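# Move rope reel pole to the empty wall rack

## Task

Take the pole on which the rope reel hangs and put it on the wall rack that currently has no pole, so it rests fully seated in the slots of both brackets and the reel hangs motionless; then release it and back the robot away. The robot must stay upright and untilted throughout and at the end, and the pole must stay in place without the robot supporting it.

## Robot and tools

ROBOT. A two-wheeled mobile base carries a lifting column; on it sit a head with two cameras (cam_head_left, cam_head_right) and two six-joint arms, each ending in a two-finger gripper with a wrist camera (cam_left_wrist, cam_right_wrist). nav_camera looks forward low on the base. Shoulder height S = 0.90 m + column_m. Folded, as at the start, the robot measures 0.73 m long, 0.62 m wide, S + 0.43 m tall, with its front 0.40 m ahead of the column. A loose object may occasionally get nudged by the scene.

FRAMES. Base frame: origin on the floor midway between the drive wheels, below the column; x forward, y left, z up, metres. left_hand and right_hand are reported here: the point where the fingers meet (tips 8 mm further). quat_wxyz turns (0,0,1) into the finger direction; the hand's y axis runs along the opening. The odometry frame is the base frame as it was at scene start; heading is positive to the left, range -3.142 to 3.142.

execute_actions. Argument actions: a list holding zero or one action. An empty list only reports state and images. An action may contain base, joints, speeds; its motions start together.
- base: one key only. translate_m: a straight drive, an offset in metres from the base's last reported position, positive forward, -3 to 3. rotate_rad: a turn in place, an offset in radians, positive counter-clockwise seen from above (left), -3.2 to 3.2. No sideways motion.
- joints: one dictionary for both arms, keyed by name, each an absolute target. column_m 0 to 0.8 (m); head_tilt_rad -0.61 to 1.308 (0 about level, positive tilts down); for each side (left_ or right_): joint1_rad -2.879 to 2.879, joint2_rad 0 to 3.141, joint3_rad 0 to 3.019, joint4_rad -1.692 to 1.57, joint5_rad -1.57 to 1.57 (positive swings the hand to the robot's right), joint6_rad -2.094 to 2.094 (hand roll, positive clockwise seen from behind), gripper_m 0 to 0.093 (metres between fingertips). Omitted joints keep their previous target and may still be pushing.
- speeds: optional caps for this action, translate_m 0.05 to 0.8 m/s, rotate_rad 0.1 to 1 rad/s (top of range is default). A base move needing over 8.667 s is refused; no action runs past 15 s.
- cameras: list of names; null, omitted or ["all"] gives all, [] gives none.
Any unknown key or out-of-range value refuses the whole call with no motion. If a result reports a stop, later motion calls in the same reply are skipped.

wait: seconds, 0 to 10; commands nothing, returns state and images.
zoom_image: camera plus region [x0, y0, x1, y1] in pixels of that camera's latest full 504x504 image, at most 504 by 504.
finished_scene: scene, the current scene's integer number; ends it irreversibly after the last command is held, and the reply says whether the goal held.

ARM GEOMETRY. With joint1 at -1.57 (left) or 1.57 (right) and joints 5, 6 at 0, the arm moves in a forward-facing vertical plane 0.23 m beside the column. Let a = j2 - 0.35, b = 1.05 + j2 - j3, c = b - j4 (c = 1.57 means fingers straight down). The hand point is then 0.12 + 0.39 sin a + 0.38 cos b + 0.25 cos c m ahead and S + 0.39 cos a - 0.38 sin b - 0.25 sin c m high. Example: j2, j3, j4 = 0.93, 0.78, 0.14 gives 0.60 m ahead, 0.25 m below S. Reality sags lower and nearer the column by up to about 5 cm, or about 12 cm under heavy or distant loads; trust the reported hand positions (1 to 3 cm error). Reach is about 1 m from the shoulder. Below 0.4 m height the base housing blocks hands closer than 0.45 m ahead; avoid moving arms while column_m is under 0.3.

LOADS AND GRIP. With fingers pointing down, an arm holds up to 3.2 kg around 0.4 m ahead and 0.3 to 0.7 m below S, up to 2 kg out to 0.6 m, 1 kg out to 0.8 m. Flatter fingers or heavier loads sag and give off_target or time_out. To grasp, command an opening smaller than the object; off_target is then expected. A reported opening staying at least 0.002 m above its target means something is held. Fingers are 7 cm long; the hand body is 10 cm wide. Target changes under about 0.03 rad (0.08 for joints 2 and 3) may not move anything; for gentle contact step about 0.05 rad per call from your previous target.

RESULTS. base_status and joint_status: done, off_target, contact_stop (base and column only), time_out, not_followed, limit_stop_at_motor_heat. "joint command not followed" with a cause line means a self-collision check withheld an arm; back the joints that moved at least 0.05 rad the way they came, or move the other arm. on_its_own lists uncommanded behaviour; "held at" is a held target, not a position. base_odometry counts wheel turns only; if turned_by_wheels and turned_by_imu disagree by over about 4 % and at least 0.05 rad, the base hit something or slipped. base_tilt is in degrees (forward, right). motor_effort gives left_wheel and right_wheel in percent, peak in brackets. wheel_motors_off is 1 while the wheels are cut. Joint torques and Motor temperatures are per arm joint; MOTOR HOT warns at 85 °C, OVER-TEMPERATURE FAULT at 100 °C drops that arm.

AVOID. Never let the arms strike or press each other. A blocked arm keeps pushing and heats up; relieve it by sending its reported positions back as targets (a loaded arm sinks slightly each time). If the base stalls (contact_stop) or leans back, drive 0.05 m away before turning. Pushing about 3 s cuts the wheel motors for 2 s. The column halts descending when a hand touches down and then refuses to go down until raised 0.2 m. Don't drop or slam the pole, don't tip the robot, and leave nothing resting on the robot at the end.

Each tool is called after ">>>" as a command line: name --argument value for each argument, lists and objects as JSON in quotes; but a table of rows of numbers goes row by row, as --pt "numbers of a row", without its own name.

## Session

I'll start by looking at the scene.

>>> execute_actions --actions '[]'

Scene clock: 0.00 s.
Joint torques (N m, as the arm reports them, + toward a larger angle): no reading
Motor temperatures (°C, as the motors report them): left_arm=[22 19 20 21 22 22] | right_arm=[21 21 19 18 19 20]
base_odometry: x=+0.000 y=+0.000 heading=+0.000 (m, m, rad; odometry frame)
turned_by_wheels: +0.000 (rad since the last result)
turned_by_imu: +0.000 (rad since the last result)
base_tilt: forward=+0.4 right=-0.5 (deg)
base_status: not commanded
joint_positions: column_m=+0.556 head_tilt_rad=+0.887 left_joint1_rad=-1.578 left_joint2_rad=+0.887 left_joint3_rad=+0.434 left_joint4_rad=-0.930 left_joint5_rad=-0.036 left_joint6_rad=+0.052 left_gripper_m=+0.094 right_joint1_rad=+1.587 right_joint2_rad=+0.893 right_joint3_rad=+0.399 right_joint4_rad=-0.942 right_joint5_rad=+0.004 right_joint6_rad=-0.088 right_gripper_m=+0.095
joint_status: not commanded
wheel_motors_off: 0
motor_effort: left_wheel=+3 right_wheel=+2 (%)
left_hand: x=+0.1627 y=+0.2292 z=+1.2471 quat_wxyz=(+0.417, -0.034, -0.908, -0.004) (m; base frame)
right_hand: x=+0.1406 y=-0.2229 z=+1.2551 quat_wxyz=(+0.440, +0.047, -0.896, -0.022) (m; base frame)
pictures: cam_head_left, cam_head_right, cam_left_wrist, cam_right_wrist, nav_camera
Images, in order (width x height): cam_head_left 504x504, cam_head_right 504x504, cam_left_wrist 504x504, cam_right_wrist 504x504, nav_camera 504x504.

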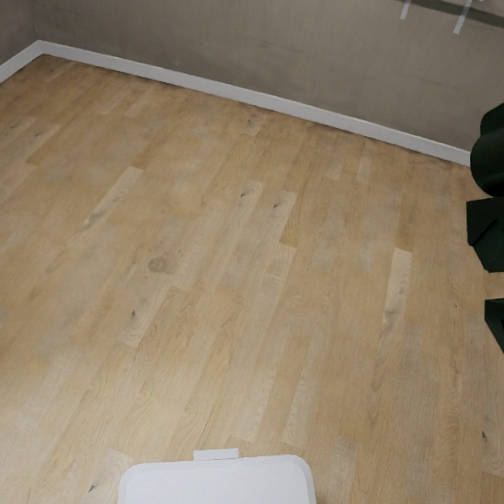

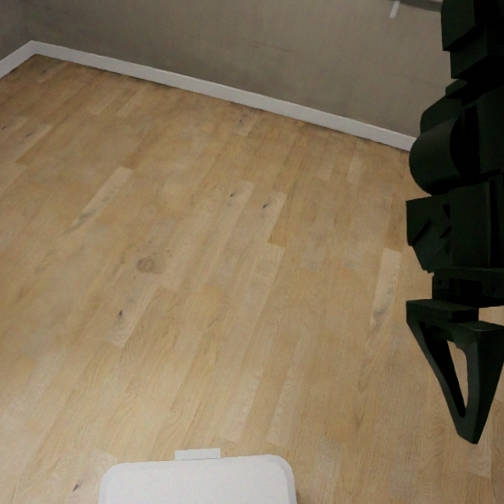

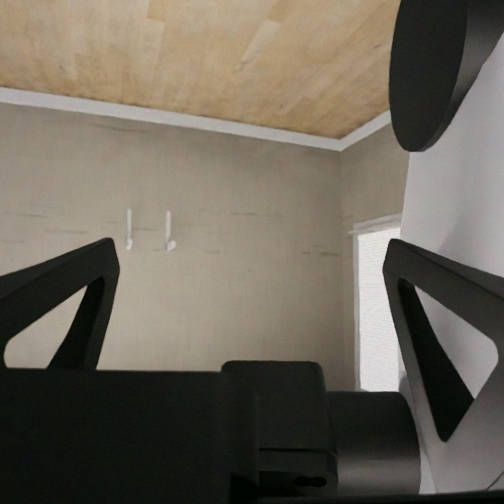

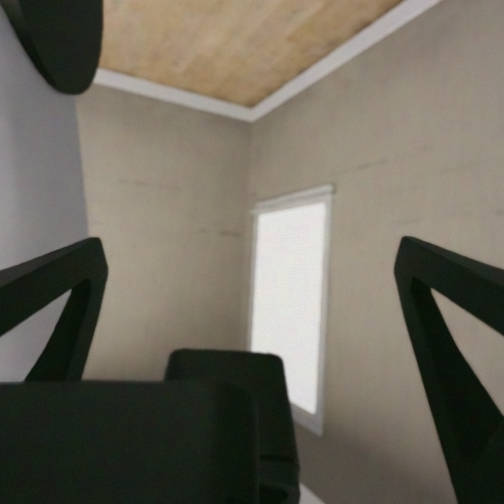

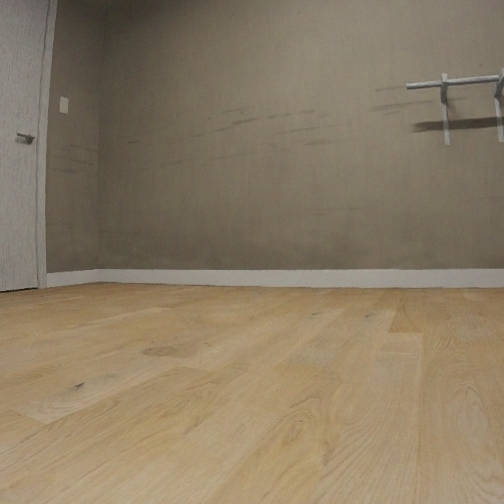

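>>> execute_actions --actions '[{"base": {"rotate_rad": -0.6}, "joints": {"head_tilt_rad": 0.35}}]'

Scene clock: 6.00 s.
Joint torques (N m, as the arm reports them, + toward a larger angle): left_arm=[ 0.81 -7.89 -1.25 -1.04  0.08  0.08] | right_arm=[-0.61 -8.32 -1.16 -1.15  0.08 -0.08]
Motor temperatures (°C, as the motors report them): left_arm=[22 19 20 21 22 22] | right_arm=[21 21 19 18 19 20]
base_odometry: x=+0.000 y=+0.000 heading=-0.599 (m, m, rad; odometry frame)
turned_by_wheels: -0.599 (rad since the last result)
turned_by_imu: -0.600 (rad since the last result)
base_tilt: forward=+0.4 right=-0.5 (deg)
base_status: done
joint_positions: column_m=+0.556 head_tilt_rad=+0.369 left_joint1_rad=-1.578 left_joint2_rad=+0.887 left_joint3_rad=+0.434 left_joint4_rad=-0.930 left_joint5_rad=-0.036 left_joint6_rad=+0.052 left_gripper_m=+0.094 right_joint1_rad=+1.587 right_joint2_rad=+0.893 right_joint3_rad=+0.399 right_joint4_rad=-0.942 right_joint5_rad=+0.004 right_joint6_rad=-0.088 right_gripper_m=+0.095
joint_status: all done
wheel_motors_off: 0
motor_effort: left_wheel=+4(46) right_wheel=-3(42) (%)
left_hand: x=+0.1631 y=+0.2292 z=+1.2469 quat_wxyz=(+0.417, -0.034, -0.908, -0.004) (m; base frame)
right_hand: x=+0.1406 y=-0.2229 z=+1.2551 quat_wxyz=(+0.440, +0.047, -0.896, -0.022) (m; base frame)
pictures: cam_head_left, cam_head_right, cam_left_wrist, cam_right_wrist, nav_camera
camera_calibration (this result's frames):
cam_head_left: T_world_to_cam=[[-0.110505, -0.993196, 0.0367468, -0.0233414], [-0.402897, 0.0109667, -0.915179, 1.43241], [0.90855, -0.115937, -0.401368, 0.502918], [0, 0, 0, 1]] pos_world=[0.11761, 0.0194153, 1.51363]
cam_head_right: T_world_to_cam=[[-0.109758, -0.993526, 0.0293092, -0.0610736], [-0.394574, 0.0164874, -0.918716, 1.4348], [0.912286, -0.112401, -0.393829, 0.497245], [0, 0, 0, 1]] pos_world=[0.105803, -0.0284437, 1.5158]
cam_left_wrist: T_world_to_cam=[[-0.0649474, -0.997478, 0.0286253, 0.202865], [-0.0952646, 0.0347526, 0.994845, -1.22766], [-0.993331, 0.0618857, -0.0972815, 0.39059], [0, 0, 0, 1]] pos_world=[0.284209, 0.220846, 1.25352]
Images, in order (width x height): cam_head_left 504x504, cam_head_right 504x504, cam_left_wrist 504x504, cam_right_wrist 504x504, nav_camera 504x504.

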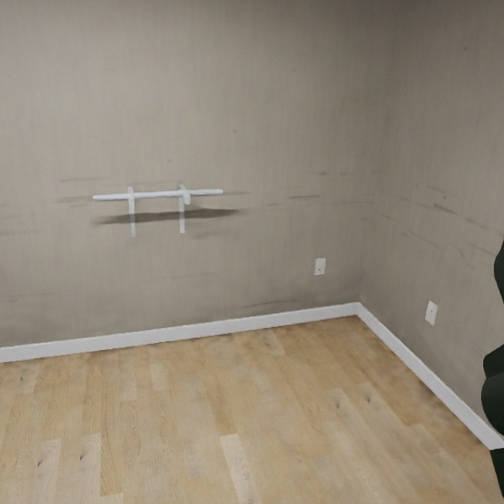

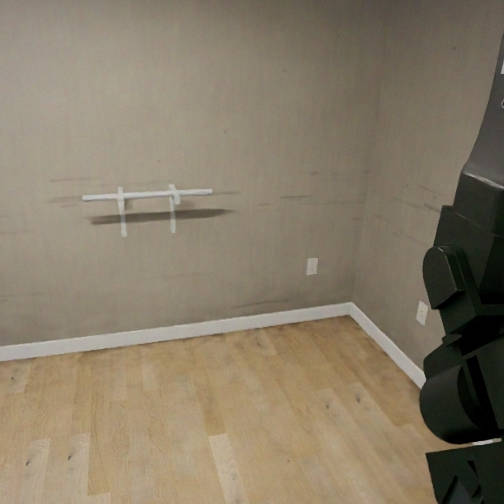

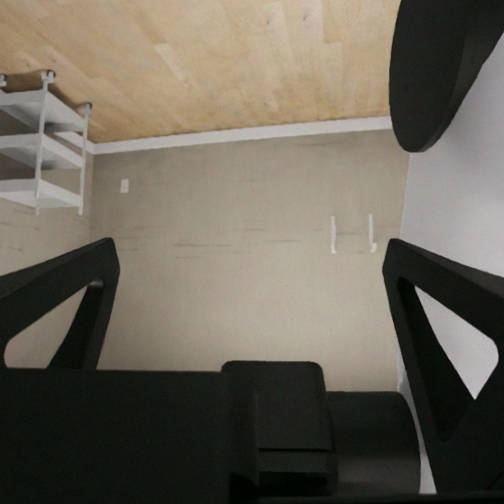

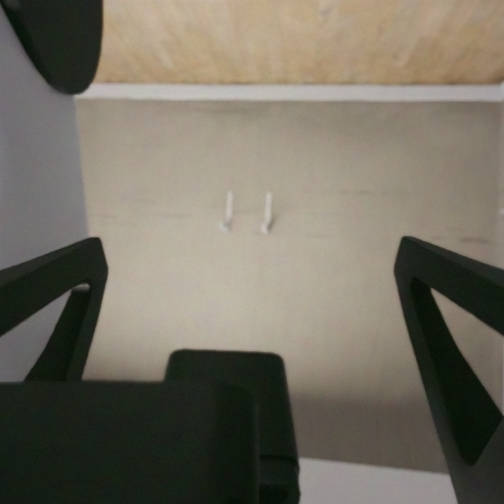

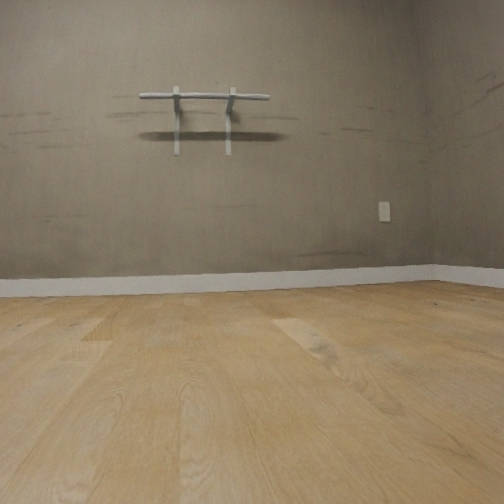

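>>> execute_actions --actions '[{"base": {"rotate_rad": -1.1}}]'

Scene clock: 13.57 s.
Joint torques (N m, as the arm reports them, + toward a larger angle): left_arm=[ 0.81 -7.95 -1.2  -1.04  0.07  0.08] | right_arm=[-0.73 -8.47 -1.1  -1.12  0.06 -0.08]
Motor temperatures (°C, as the motors report them): left_arm=[22 19 20 21 22 22] | right_arm=[21 21 19 18 19 20]
base_odometry: x=+0.000 y=+0.000 heading=-1.698 (m, m, rad; odometry frame)
turned_by_wheels: -1.099 (rad since the last result)
turned_by_imu: -1.108 (rad since the last result)
base_tilt: forward=+0.4 right=-0.5 (deg)
base_status: done
joint_positions: column_m=+0.556 head_tilt_rad=+0.369 left_joint1_rad=-1.578 left_joint2_rad=+0.887 left_joint3_rad=+0.434 left_joint4_rad=-0.930 left_joint5_rad=-0.036 left_joint6_rad=+0.052 left_gripper_m=+0.094 right_joint1_rad=+1.587 right_joint2_rad=+0.893 right_joint3_rad=+0.399 right_joint4_rad=-0.942 right_joint5_rad=+0.004 right_joint6_rad=-0.088 right_gripper_m=+0.095
joint_status: not commanded
wheel_motors_off: 0
motor_effort: left_wheel=+5(34) right_wheel=-5(28) (%)
left_hand: x=+0.1631 y=+0.2292 z=+1.2469 quat_wxyz=(+0.417, -0.034, -0.908, -0.004) (m; base frame)
right_hand: x=+0.1406 y=-0.2229 z=+1.2551 quat_wxyz=(+0.440, +0.047, -0.896, -0.022) (m; base frame)
pictures: cam_head_left, cam_head_right, cam_left_wrist, cam_right_wrist, nav_camera
camera_calibration (this result's frames):
cam_head_left: T_world_to_cam=[[-0.110505, -0.993196, 0.0367443, -0.0233374], [-0.402876, 0.0109667, -0.915189, 1.43243], [0.908559, -0.115937, -0.401347, 0.502886], [0, 0, 0, 1]] pos_world=[0.117611, 0.0194153, 1.51363]
cam_head_right: T_world_to_cam=[[-0.109758, -0.993526, 0.0293066, -0.0610697], [-0.394552, 0.0164874, -0.918726, 1.43482], [0.912295, -0.112401, -0.393808, 0.497212], [0, 0, 0, 1]] pos_world=[0.105803, -0.0284437, 1.5158]
cam_left_wrist: T_world_to_cam=[[-0.0649474, -0.997478, 0.0286253, 0.202865], [-0.0952646, 0.0347526, 0.994845, -1.22766], [-0.993331, 0.0618857, -0.0972815, 0.39059], [0, 0, 0, 1]] pos_world=[0.284209, 0.220846, 1.25352]
Images, in order (width x height): cam_head_left 504x504, cam_head_right 504x504, cam_left_wrist 504x504, cam_right_wrist 504x504, nav_camera 504x504.

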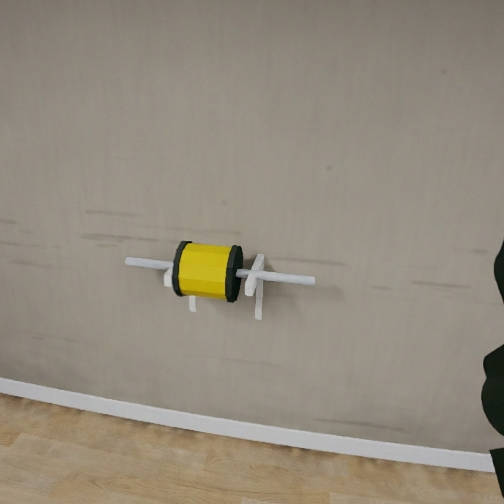

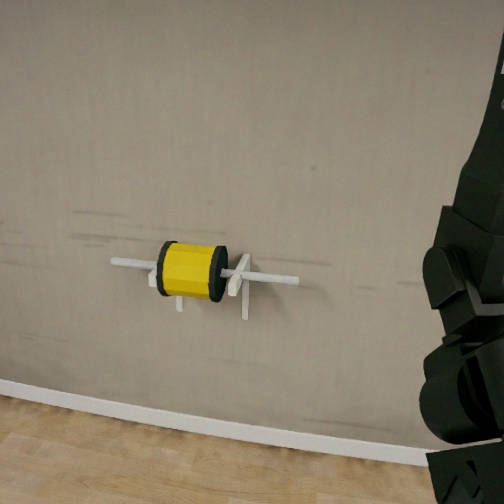

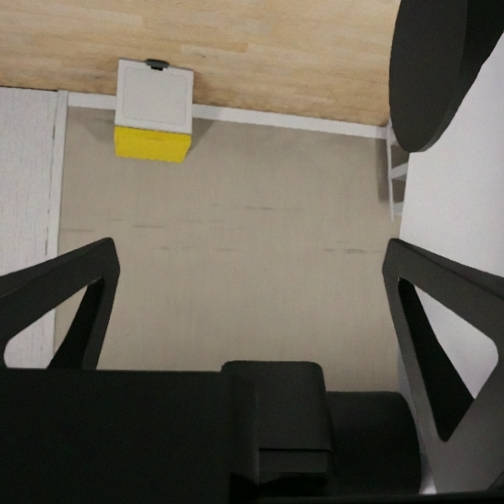

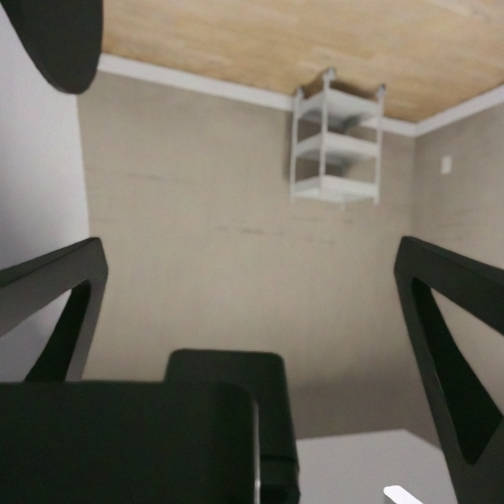

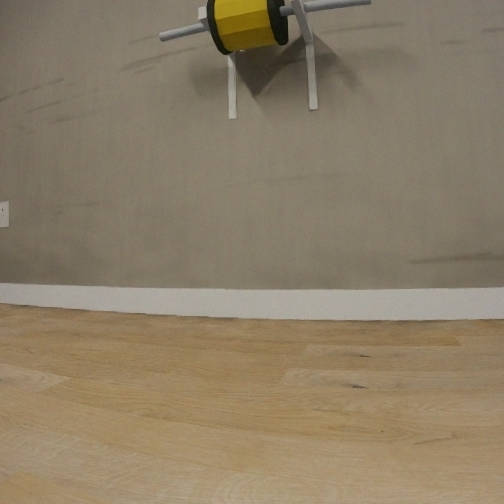

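Found the reel. Let me zoom in.

>>> zoom_image --camera "cam_head_left" --region '[110, 210, 330, 340]'

>>> zoom_image --camera "cam_head_right" --region '[95, 210, 315, 340]'

>>> zoom_image --camera "nav_camera" --region '[140, 0, 400, 140]'

Region (110, 210, 330, 340) of cam_head_left's 504x504 image, scaled by 2.291, with more detail than that image has; it fills the top 298 rows of this view, and the rest is white.

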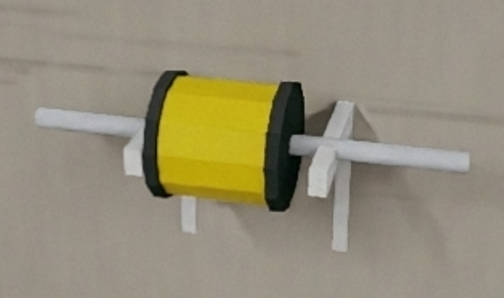

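Region (95, 210, 315, 340) of cam_head_right's 504x504 image, scaled by 2.291, with more detail than that image has; it fills the top 298 rows of this view, and the rest is white.

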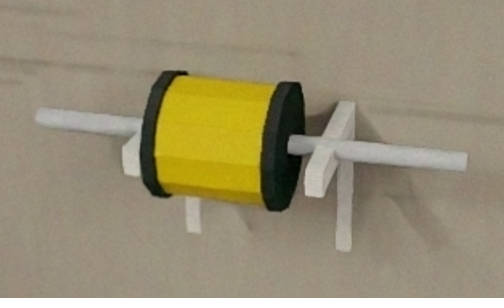

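Region (140, 0, 400, 140) of nav_camera's 504x504 image, scaled by 1.938, with more detail than that image has; it fills the top 271 rows of this view, and the rest is white.

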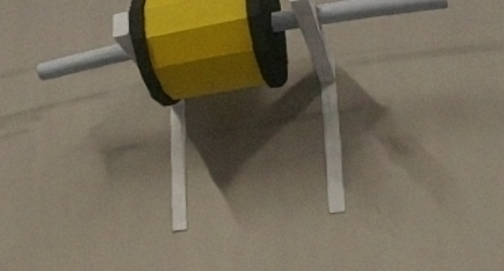

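>>> execute_actions --actions '[{"base": {"rotate_rad": 0.29}, "joints": {"left_joint1_rad": -1.57, "left_joint2_rad": 1.44, "left_joint3_rad": 0.93, "left_joint4_rad": 0.0, "left_joint5_rad": 0.0, "left_joint6_rad": -1.57, "right_joint1_rad": 1.57, "right_joint2_rad": 1.44, "right_joint3_rad": 0.93, "right_joint4_rad": 0.0, "right_joint5_rad": 0.0, "right_joint6_rad": 1.57, "head_tilt_rad": 0.6}}]' --cameras '[]'

>>> execute_actions --actions '[{"base": {"translate_m": 0.65}}]' --cameras '[]'

>>> execute_actions --actions '[{"base": {"rotate_rad": -0.56}}]'

Scene clock: 135.33 s.
Joint torques (N m, as the arm reports them, + toward a larger angle): left_arm=[  0.97 -14.85  -0.35   1.     0.11  -0.01] | right_arm=[ -1.17 -15.34  -0.04   0.6    0.09  -0.02]
Motor temperatures (°C, as the motors report them): left_arm=[22 20 20 21 22 22] | right_arm=[21 21 19 18 19 20]
base_odometry: x=+0.000 y=+0.000 heading=-1.409 (m, m, rad; odometry frame)
turned_by_wheels: +0.289 (rad since the last result)
turned_by_imu: +0.291 (rad since the last result)
base_tilt: forward=+0.4 right=-0.4 (deg)
base_status: done
joint_positions: column_m=+0.556 head_tilt_rad=+0.603 left_joint1_rad=-1.571 left_joint2_rad=+1.432 left_joint3_rad=+0.929 left_joint4_rad=-0.014 left_joint5_rad=-0.003 left_joint6_rad=-1.559 left_gripper_m=+0.094 right_joint1_rad=+1.580 right_joint2_rad=+1.434 right_joint3_rad=+0.934 right_joint4_rad=-0.010 right_joint5_rad=+0.002 right_joint6_rad=+1.563 right_gripper_m=+0.095
joint_status: all done
wheel_motors_off: 0
motor_effort: left_wheel=-4(31) right_wheel=+5(24) (%)
left_hand: x=+0.4735 y=+0.2248 z=+1.0099 quat_wxyz=(-0.003, +0.703, -0.711, +0.001) (m; base frame)
right_hand: x=+0.4773 y=-0.2202 z=+1.0094 quat_wxyz=(-0.003, -0.703, -0.711, -0.007) (m; base frame)
pictures: none
No camera images: the call's "cameras" was empty. Leave "cameras" out to get every camera's image.

Scene clock: 138.13 s.
Joint torques (N m, as the arm reports them, + toward a larger angle): left_arm=[  1.11 -15.    -0.55   0.98   0.11  -0.01] | right_arm=[ -1.33 -15.38   0.07   0.66   0.1   -0.01]
Motor temperatures (°C, as the motors report them): left_arm=[22 20 20 21 22 22] | right_arm=[21 22 19 18 19 20]
base_odometry: x=+0.104 y=-0.642 heading=-1.410 (m, m, rad; odometry frame)
turned_by_wheels: -0.001 (rad since the last result)
turned_by_imu: -0.003 (rad since the last result)
base_tilt: forward=+0.3 right=-0.5 (deg)
base_status: done
joint_positions: column_m=+0.556 head_tilt_rad=+0.604 left_joint1_rad=-1.571 left_joint2_rad=+1.432 left_joint3_rad=+0.932 left_joint4_rad=-0.013 left_joint5_rad=-0.003 left_joint6_rad=-1.559 left_gripper_m=+0.094 right_joint1_rad=+1.580 right_joint2_rad=+1.434 right_joint3_rad=+0.932 right_joint4_rad=-0.010 right_joint5_rad=+0.002 right_joint6_rad=+1.563 right_gripper_m=+0.095
joint_status: not commanded
wheel_motors_off: 0
motor_effort: left_wheel=-2(59) right_wheel=+4(76) (%)
left_hand: x=+0.4759 y=+0.2248 z=+1.0099 quat_wxyz=(-0.005, +0.703, -0.711, +0.003) (m; base frame)
right_hand: x=+0.4758 y=-0.2202 z=+1.0094 quat_wxyz=(-0.002, -0.703, -0.711, -0.007) (m; base frame)
pictures: none
No camera images: the call's "cameras" was empty. Leave "cameras" out to get every camera's image.

Scene clock: 140.17 s.
Joint torques (N m, as the arm reports them, + toward a larger angle): left_arm=[  1.   -14.67  -0.43   1.     0.1   -0.02] | right_arm=[ -1.25 -15.34   0.02   0.66   0.13   0.01]
Motor temperatures (°C, as the motors report them): left_arm=[22 20 20 21 22 22] | right_arm=[21 22 19 18 19 20]
base_odometry: x=+0.104 y=-0.642 heading=-1.969 (m, m, rad; odometry frame)
turned_by_wheels: -0.559 (rad since the last result)
turned_by_imu: -0.556 (rad since the last result)
base_tilt: forward=+0.4 right=-0.5 (deg)
base_status: done
joint_positions: column_m=+0.556 head_tilt_rad=+0.604 left_joint1_rad=-1.570 left_joint2_rad=+1.432 left_joint3_rad=+0.932 left_joint4_rad=-0.013 left_joint5_rad=-0.003 left_joint6_rad=-1.559 left_gripper_m=+0.094 right_joint1_rad=+1.579 right_joint2_rad=+1.434 right_joint3_rad=+0.932 right_joint4_rad=-0.010 right_joint5_rad=+0.001 right_joint6_rad=+1.563 right_gripper_m=+0.095
joint_status: not commanded
wheel_motors_off: 0
motor_effort: left_wheel=+6(57) right_wheel=-3(66) (%)
left_hand: x=+0.4757 y=+0.2255 z=+1.0099 quat_wxyz=(-0.005, +0.703, -0.711, +0.002) (m; base frame)
right_hand: x=+0.4758 y=-0.2210 z=+1.0094 quat_wxyz=(-0.002, -0.703, -0.711, -0.006) (m; base frame)
pictures: cam_head_left, cam_head_right, cam_left_wrist, cam_right_wrist, nav_camera
camera_calibration (this result's frames):
cam_head_left: T_world_to_cam=[[-0.0989273, -0.993196, 0.0614408, -0.0620036], [-0.604706, 0.0109667, -0.796373, 1.25928], [0.790281, -0.115937, -0.601676, 0.817749], [0, 0, 0, 1]] pos_world=[0.109108, 0.0194153, 1.49869]
cam_head_right: T_world_to_cam=[[-0.0999308, -0.993526, 0.0540334, -0.0996949], [-0.597433, 0.0164874, -0.801749, 1.26456], [0.795668, -0.112401, -0.595213, 0.813652], [0, 0, 0, 1]] pos_world=[0.098129, -0.0284437, 1.50354]
cam_left_wrist: T_world_to_cam=[[0.999762, -0.0161642, 0.0146269, -0.487338], [-0.0216302, -0.819059, 0.573301, -0.378731], [0.00271329, -0.573482, -0.819214, 1.07687], [0, 0, 0, 1]] pos_world=[0.476109, 0.299482, 1.10644]
cam_right_wrist: T_world_to_cam=[[-0.99979, -0.0204622, 0.000507266, 0.468687], [-0.0160375, 0.798516, 0.60176, -0.420479], [-0.0127184, 0.601625, -0.798677, 1.06774], [0, 0, 0, 1]] pos_world=[0.475426, -0.297032, 1.10557]
Images, in order (width x height): cam_head_left 504x504, cam_head_right 504x504, cam_left_wrist 504x504, cam_right_wrist 504x504, nav_camera 504x504.

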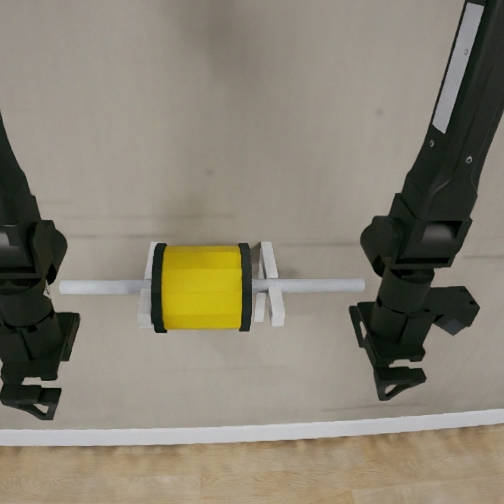

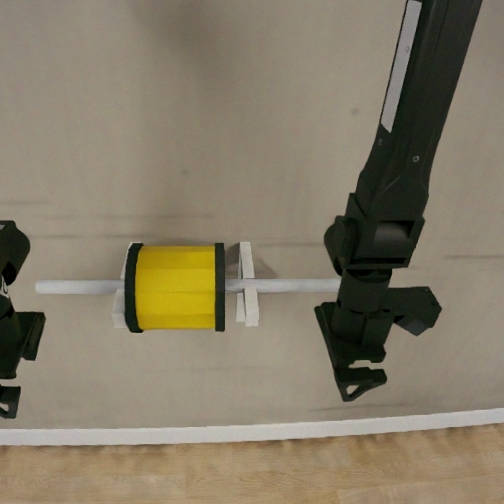

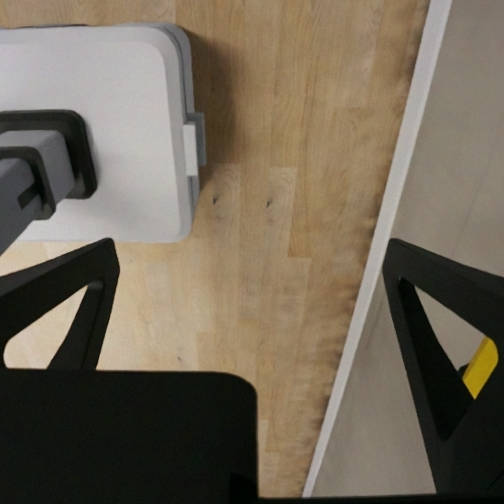

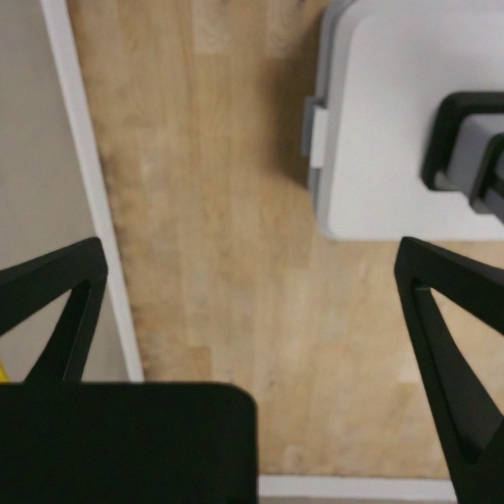

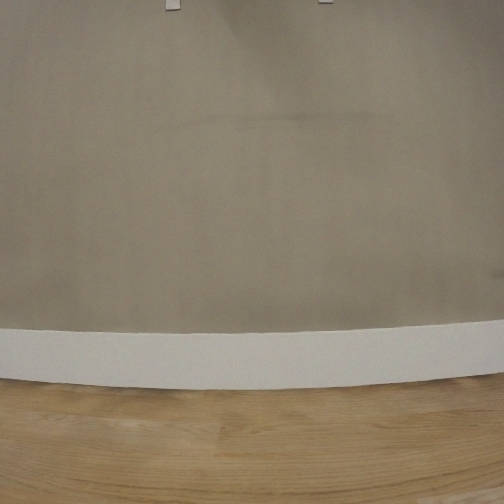

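>>> zoom_image --camera "cam_head_left" --region '[40, 220, 380, 350]'

>>> zoom_image --camera "nav_camera" --region '[0, 300, 504, 420]'

Region (40, 220, 380, 350) of cam_head_left's 504x504 image, scaled by 1.482, with more detail than that image has; it fills the top 193 rows of this view, and the rest is white.

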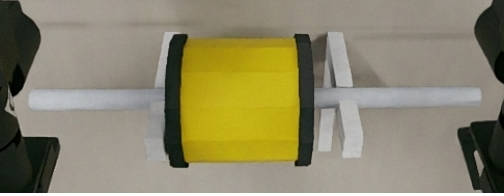

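Region (0, 300, 504, 420) of nav_camera's 504x504 image, scaled by 1.000; it fills the top 120 rows of this view, and the rest is white.

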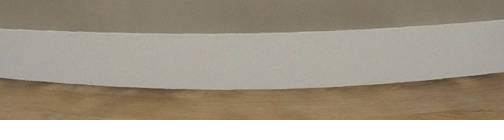

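>>> zoom_image --camera "nav_camera" --region '[0, 310, 100, 400]'

>>> zoom_image --camera "nav_camera" --region '[404, 310, 504, 400]'

Region (0, 310, 100, 400) of nav_camera's 504x504 image, scaled by 5.040, with more detail than that image has; it fills the top 454 rows of this view, and the rest is white.

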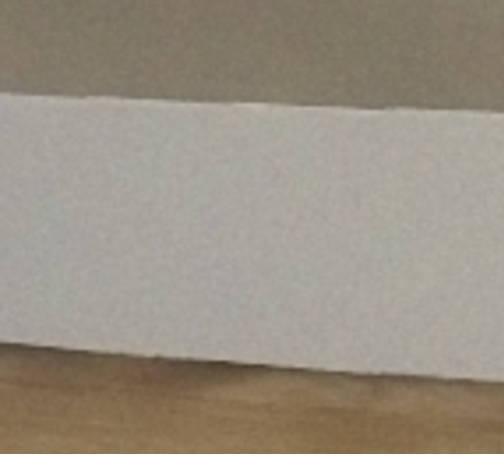

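Region (404, 310, 504, 400) of nav_camera's 504x504 image, scaled by 5.040, with more detail than that image has; it fills the top 454 rows of this view, and the rest is white.

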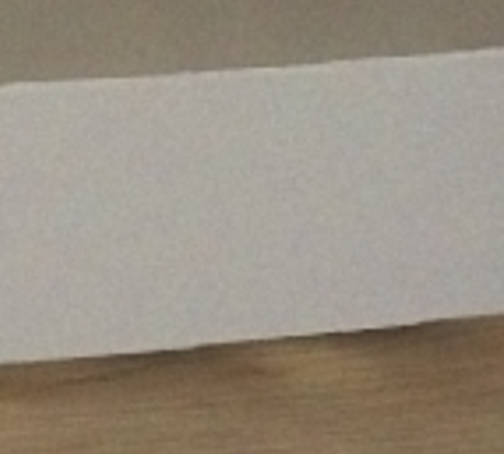

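>>> execute_actions --actions '[{"base": {"rotate_rad": -0.03}, "joints": {"head_tilt_rad": 0.95}}]' --cameras '[]'

>>> execute_actions --actions '[{"base": {"translate_m": 0.33}, "joints": {"column_m": 0.51}, "speeds": {"translate_m": 0.4}}]'

Scene clock: 191.37 s.
Joint torques (N m, as the arm reports them, + toward a larger angle): left_arm=[  0.94 -14.92  -0.4    0.98   0.1   -0.01] | right_arm=[ -1.4  -15.61   0.     0.64   0.13  -0.01]
Motor temperatures (°C, as the motors report them): left_arm=[22 21 20 21 22 22] | right_arm=[21 23 19 18 19 20]
base_odometry: x=+0.104 y=-0.642 heading=-1.998 (m, m, rad; odometry frame)
turned_by_wheels: -0.029 (rad since the last result)
turned_by_imu: -0.030 (rad since the last result)
base_tilt: forward=+0.4 right=-0.4 (deg)
base_status: done
joint_positions: column_m=+0.556 head_tilt_rad=+0.950 left_joint1_rad=-1.570 left_joint2_rad=+1.432 left_joint3_rad=+0.931 left_joint4_rad=-0.013 left_joint5_rad=-0.003 left_joint6_rad=-1.559 left_gripper_m=+0.094 right_joint1_rad=+1.578 right_joint2_rad=+1.434 right_joint3_rad=+0.932 right_joint4_rad=-0.010 right_joint5_rad=+0.001 right_joint6_rad=+1.563 right_gripper_m=+0.095
joint_status: all done
wheel_motors_off: 0
motor_effort: left_wheel=+4(34) right_wheel=-1(30) (%)
left_hand: x=+0.4752 y=+0.2255 z=+1.0099 quat_wxyz=(-0.005, +0.703, -0.711, +0.002) (m; base frame)
right_hand: x=+0.4758 y=-0.2215 z=+1.0094 quat_wxyz=(-0.002, -0.703, -0.711, -0.006) (m; base frame)
pictures: none
No camera images: the call's "cameras" was empty. Leave "cameras" out to get every camera's image.

Scene clock: 193.63 s.
Joint torques (N m, as the arm reports them, + toward a larger angle): left_arm=[  0.93 -15.3   -0.61   0.98   0.1   -0.02] | right_arm=[ -1.01 -15.45   0.17   0.62   0.13  -0.02]
Motor temperatures (°C, as the motors report them): left_arm=[22 21 20 21 22 22] | right_arm=[21 23 19 18 19 20]
base_odometry: x=-0.033 y=-0.942 heading=-2.000 (m, m, rad; odometry frame)
turned_by_wheels: -0.002 (rad since the last result)
turned_by_imu: -0.003 (rad since the last result)
base_tilt: forward=+0.4 right=-0.4 (deg)
base_status: done
joint_positions: column_m=+0.510 head_tilt_rad=+0.951 left_joint1_rad=-1.570 left_joint2_rad=+1.432 left_joint3_rad=+0.932 left_joint4_rad=-0.013 left_joint5_rad=-0.003 left_joint6_rad=-1.559 left_gripper_m=+0.094 right_joint1_rad=+1.578 right_joint2_rad=+1.434 right_joint3_rad=+0.931 right_joint4_rad=-0.010 right_joint5_rad=+0.001 right_joint6_rad=+1.563 right_gripper_m=+0.095
joint_status: all done
wheel_motors_off: 0
motor_effort: left_wheel=-3(70) right_wheel=+2(69) (%)
left_hand: x=+0.4759 y=+0.2255 z=+0.9638 quat_wxyz=(-0.005, +0.703, -0.711, +0.003) (m; base frame)
right_hand: x=+0.4754 y=-0.2215 z=+0.9632 quat_wxyz=(-0.002, -0.703, -0.711, -0.006) (m; base frame)
pictures: cam_head_left, cam_head_right, cam_left_wrist, cam_right_wrist, nav_camera
camera_calibration (this result's frames):
cam_head_left: T_world_to_cam=[[-0.0721147, -0.993196, 0.0914388, -0.105386], [-0.839621, 0.0109667, -0.543062, 0.855294], [0.538365, -0.115937, -0.834699, 1.15118], [0, 0, 0, 1]] pos_world=[0.0907697, 0.0194153, 1.435]
cam_head_right: T_world_to_cam=[[-0.0755791, -0.993526, 0.0848149, -0.144468], [-0.834611, 0.0164874, -0.550592, 0.863659], [0.54563, -0.112401, -0.830454, 1.1506], [0, 0, 0, 1]] pos_world=[0.0820976, -0.0284437, 1.4433]
cam_left_wrist: T_world_to_cam=[[0.999757, -0.0161645, 0.0150083, -0.487267], [-0.0218492, -0.819059, 0.573293, -0.352147], [0.00302563, -0.573481, -0.819213, 1.0389], [0, 0, 0, 1]] pos_world=[0.476311, 0.299482, 1.06027]
cam_right_wrist: T_world_to_cam=[[-0.999797, -0.0200852, 0.00128349, 0.467563], [-0.0152779, 0.798921, 0.601241, -0.39211], [-0.0131015, 0.6011, -0.799066, 1.03156], [0, 0, 0, 1]] pos_world=[0.474993, -0.297417, 1.05944]
Images, in order (width x height): cam_head_left 504x504, cam_head_right 504x504, cam_left_wrist 504x504, cam_right_wrist 504x504, nav_camera 504x504.

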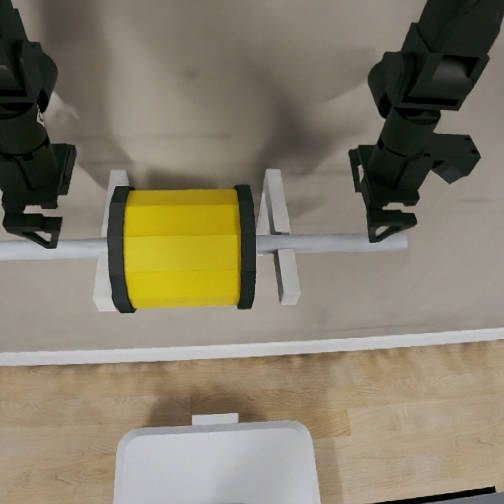

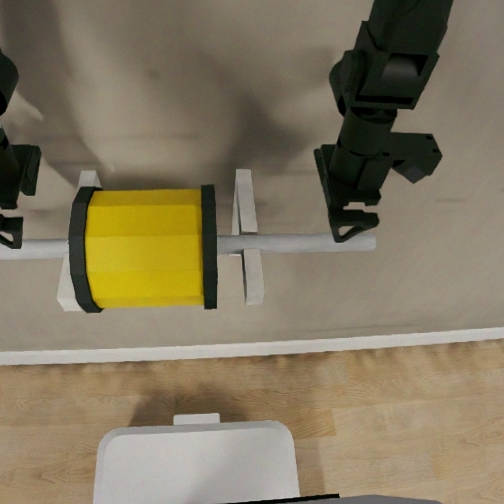

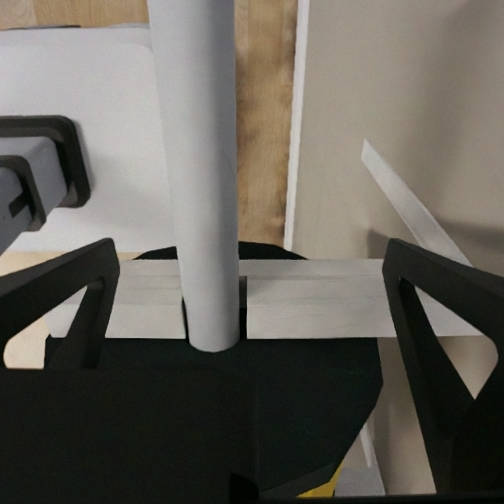

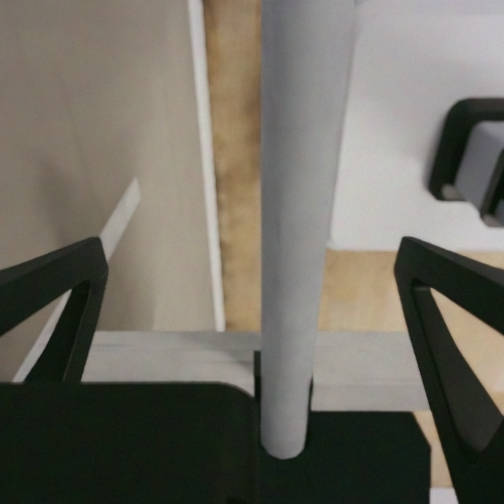

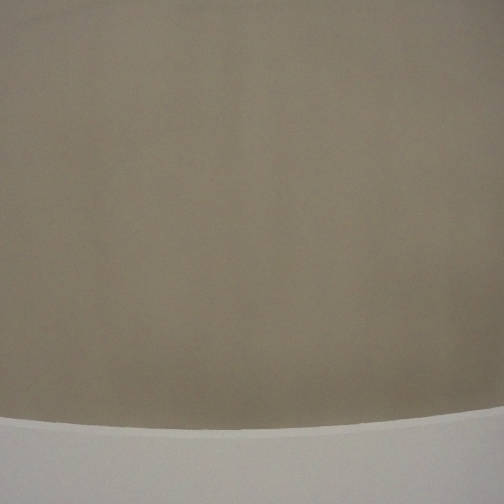

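>>> execute_actions --actions '[{"base": {"translate_m": -0.022}, "joints": {"left_joint1_rad": -1.53, "right_joint1_rad": 1.64, "right_joint6_rad": 1.61, "column_m": 0.44}}]' --cameras '["cam_head_left", "cam_left_wrist", "cam_right_wrist"]'

Scene clock: 249.07 s.
Joint torques (N m, as the arm reports them, + toward a larger angle): left_arm=[  1.53 -14.8   -0.31   0.97   0.06  -0.01] | right_arm=[  0.26 -15.66   0.31   0.59   0.11   0.  ]
Motor temperatures (°C, as the motors report them): left_arm=[22 22 20 21 22 22] | right_arm=[21 23 19 18 19 20]
base_odometry: x=-0.023 y=-0.922 heading=-2.000 (m, m, rad; odometry frame)
turned_by_wheels: +0.000 (rad since the last result)
turned_by_imu: +0.000 (rad since the last result)
base_tilt: forward=+0.4 right=-0.5 (deg)
base_status: done
joint_positions: column_m=+0.440 head_tilt_rad=+0.951 left_joint1_rad=-1.528 left_joint2_rad=+1.432 left_joint3_rad=+0.928 left_joint4_rad=-0.013 left_joint5_rad=-0.002 left_joint6_rad=-1.559 left_gripper_m=+0.094 right_joint1_rad=+1.637 right_joint2_rad=+1.434 right_joint3_rad=+0.929 right_joint4_rad=-0.010 right_joint5_rad=+0.001 right_joint6_rad=+1.602 right_gripper_m=+0.095
joint_status: all done
wheel_motors_off: 0
motor_effort: left_wheel=+0(37) right_wheel=+1(29) (%)
left_hand: x=+0.4730 y=+0.2502 z=+0.8942 quat_wxyz=(-0.016, +0.710, -0.703, -0.012) (m; base frame)
right_hand: x=+0.4731 y=-0.1866 z=+0.8941 quat_wxyz=(+0.018, -0.706, -0.707, -0.023) (m; base frame)
pictures: cam_head_left, cam_left_wrist, cam_right_wrist
camera_calibration (this result's frames):
cam_head_left: T_world_to_cam=[[-0.0720825, -0.993196, 0.0914642, -0.099024], [-0.839812, 0.0109667, -0.542766, 0.816874], [0.53807, -0.115937, -0.834889, 1.09304], [0, 0, 0, 1]] pos_world=[0.0907482, 0.0194153, 1.365]
cam_left_wrist: T_world_to_cam=[[0.999933, 0.00461973, 0.0106077, -0.484268], [-0.00188459, -0.839548, 0.543282, -0.269583], [0.0114155, -0.543265, -0.839483, 1.00268], [0, 0, 0, 1]] pos_world=[0.472281, 0.320632, 0.993331]
cam_right_wrist: T_world_to_cam=[[-0.999932, -0.0108008, 0.00437556, 0.46515], [-0.0054696, 0.766532, 0.642183, -0.425797], [-0.0102901, 0.642115, -0.766539, 0.932612], [0, 0, 0, 1]] pos_world=[0.472387, -0.267434, 0.986287]
Images, in order (width x height): cam_head_left 504x504, cam_left_wrist 504x504, cam_right_wrist 504x504.

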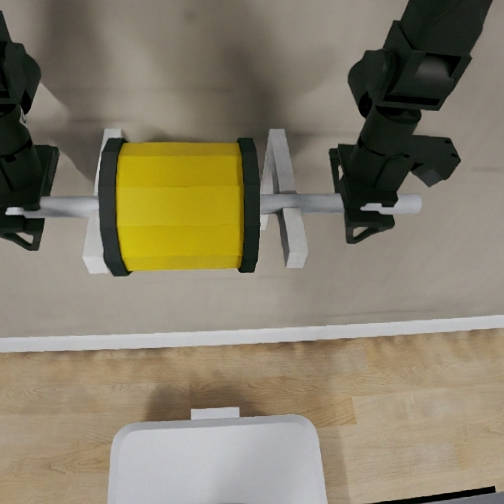

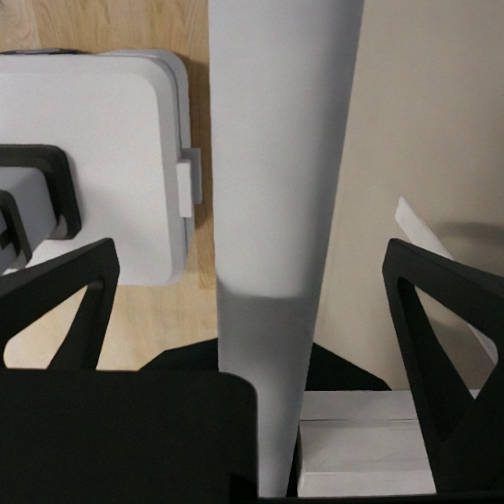

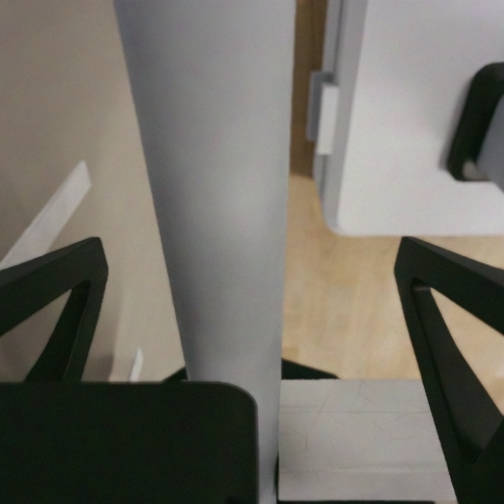

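>>> execute_actions --actions '[{"base": {"translate_m": 0.006}, "joints": {"column_m": 0.43, "left_gripper_m": 0.045, "right_gripper_m": 0.045}}]' --cameras '["cam_left_wrist", "cam_right_wrist"]'

>>> execute_actions --actions '[{"joints": {"left_gripper_m": 0.0, "right_gripper_m": 0.0}}]' --cameras '["cam_head_left", "cam_left_wrist", "cam_right_wrist"]'

Scene clock: 263.70 s.
Joint torques (N m, as the arm reports them, + toward a larger angle): left_arm=[  1.31 -14.87  -0.42   1.     0.07  -0.01] | right_arm=[  0.34 -15.45   0.     0.6    0.1   -0.01]
Motor temperatures (°C, as the motors report them): left_arm=[22 22 20 21 22 22] | right_arm=[21 23 19 18 19 20]
base_odometry: x=-0.026 y=-0.927 heading=-2.000 (m, m, rad; odometry frame)
turned_by_wheels: +0.000 (rad since the last result)
turned_by_imu: -0.001 (rad since the last result)
base_tilt: forward=+0.4 right=-0.5 (deg)
base_status: done
joint_positions: column_m=+0.430 head_tilt_rad=+0.951 left_joint1_rad=-1.528 left_joint2_rad=+1.432 left_joint3_rad=+0.933 left_joint4_rad=-0.013 left_joint5_rad=-0.002 left_joint6_rad=-1.559 left_gripper_m=+0.045 right_joint1_rad=+1.637 right_joint2_rad=+1.434 right_joint3_rad=+0.932 right_joint4_rad=-0.010 right_joint5_rad=+0.001 right_joint6_rad=+1.602 right_gripper_m=+0.045
joint_status: all done
wheel_motors_off: 0
motor_effort: left_wheel=+0(35) right_wheel=-1(31) (%)
left_hand: x=+0.4759 y=+0.2503 z=+0.8842 quat_wxyz=(-0.018, +0.710, -0.704, -0.010) (m; base frame)
right_hand: x=+0.4753 y=-0.1865 z=+0.8841 quat_wxyz=(+0.016, -0.706, -0.707, -0.024) (m; base frame)
pictures: cam_left_wrist, cam_right_wrist
camera_calibration (this result's frames):
cam_left_wrist: T_world_to_cam=[[0.999875, 0.00444718, 0.0151811, -0.491008], [-0.00451285, -0.839601, 0.543184, -0.262753], [0.0151617, -0.543185, -0.839476, 0.992493], [0, 0, 0, 1]] pos_world=[0.474713, 0.320682, 0.983352]
cam_right_wrist: T_world_to_cam=[[-0.999943, -0.010603, 0.000948894, 0.470421], [-0.00751777, 0.76646, 0.642248, -0.418518], [-0.00753705, 0.642205, -0.766496, 0.923599], [0, 0, 0, 1]] pos_world=[0.474209, -0.267374, 0.976281]
Images, in order (width x height): cam_left_wrist 504x504, cam_right_wrist 504x504.

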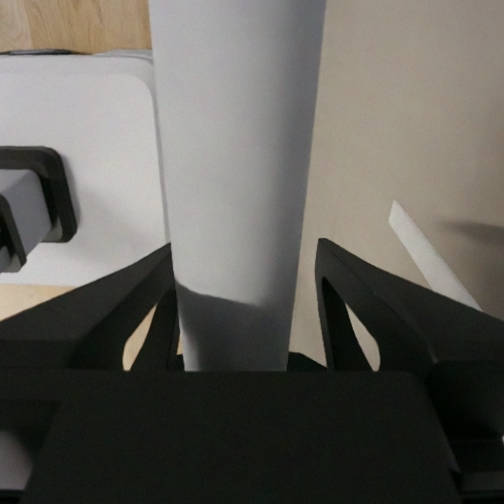

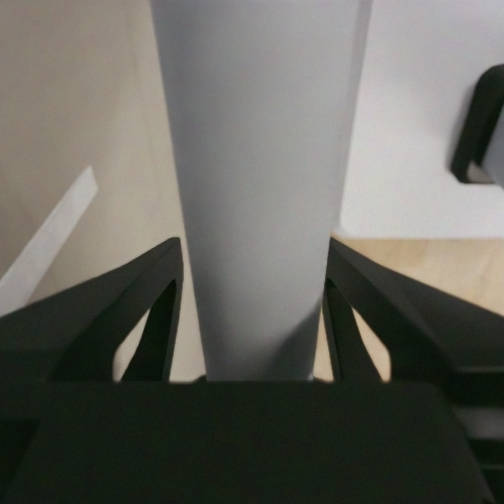

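Scene clock: 264.30 s.
Joint torques (N m, as the arm reports them, + toward a larger angle): left_arm=[  1.24 -14.82  -0.22   0.94   0.06  -0.13] | right_arm=[  0.05 -15.4    0.27   0.63   0.13   0.1 ]
Motor temperatures (°C, as the motors report them): left_arm=[22 22 20 21 22 22] | right_arm=[21 23 19 18 19 20]
base_odometry: x=-0.026 y=-0.927 heading=-2.000 (m, m, rad; odometry frame)
turned_by_wheels: +0.000 (rad since the last result)
turned_by_imu: +0.000 (rad since the last result)
base_tilt: forward=+0.4 right=-0.4 (deg)
base_status: not commanded
joint_positions: column_m=+0.430 head_tilt_rad=+0.951 left_joint1_rad=-1.528 left_joint2_rad=+1.432 left_joint3_rad=+0.928 left_joint4_rad=-0.012 left_joint5_rad=-0.002 left_joint6_rad=-1.546 left_gripper_m=+0.026 right_joint1_rad=+1.637 right_joint2_rad=+1.434 right_joint3_rad=+0.930 right_joint4_rad=-0.009 right_joint5_rad=+0.000 right_joint6_rad=+1.589 right_gripper_m=+0.027
joint_status: left_gripper_m off_target (ended at +0.026, target +0.000); right_gripper_m off_target (ended at +0.027, target +0.000)
wheel_motors_off: 0
motor_effort: left_wheel=+0(1) right_wheel=+3(5) (%)
left_hand: x=+0.4731 y=+0.2502 z=+0.8842 quat_wxyz=(-0.016, +0.706, -0.708, -0.012) (m; base frame)
right_hand: x=+0.4740 y=-0.1865 z=+0.8841 quat_wxyz=(+0.017, -0.702, -0.712, -0.024) (m; base frame)
pictures: cam_head_left, cam_left_wrist, cam_right_wrist
camera_calibration (this result's frames):
cam_head_left: T_world_to_cam=[[-0.0720823, -0.993196, 0.0914644, -0.0981068], [-0.839813, 0.0109667, -0.542765, 0.811427], [0.538069, -0.115937, -0.83489, 1.08467], [0, 0, 0, 1]] pos_world=[0.0907481, 0.0194153, 1.35497]
cam_left_wrist: T_world_to_cam=[[0.999909, -0.00798747, 0.0108681, -0.481268], [-0.0126103, -0.83951, 0.543198, -0.258993], [0.00478514, -0.543286, -0.839534, 0.997447], [0, 0, 0, 1]] pos_world=[0.473185, 0.320627, 0.983306]
cam_right_wrist: T_world_to_cam=[[-0.99971, -0.0240227, 0.00171346, 0.465881], [-0.0173097, 0.766169, 0.642406, -0.414086], [-0.0167451, 0.64219, -0.766363, 0.927802], [0, 0, 0, 1]] pos_world=[0.474115, -0.267374, 0.976246]
Images, in order (width x height): cam_head_left 504x504, cam_left_wrist 504x504, cam_right_wrist 504x504.

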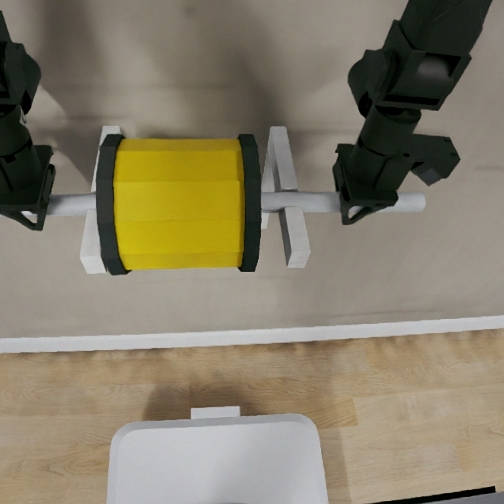

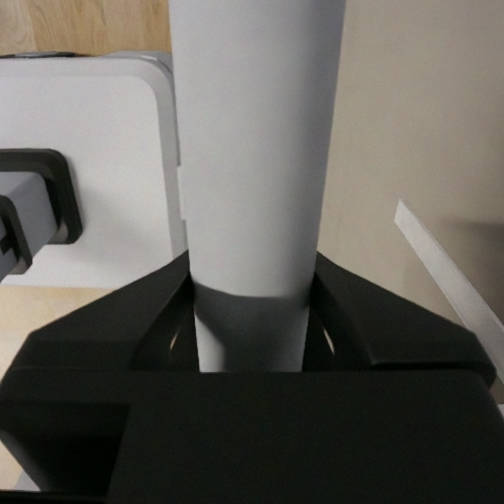

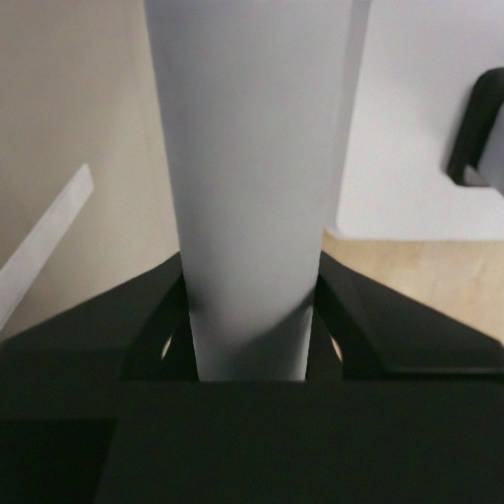

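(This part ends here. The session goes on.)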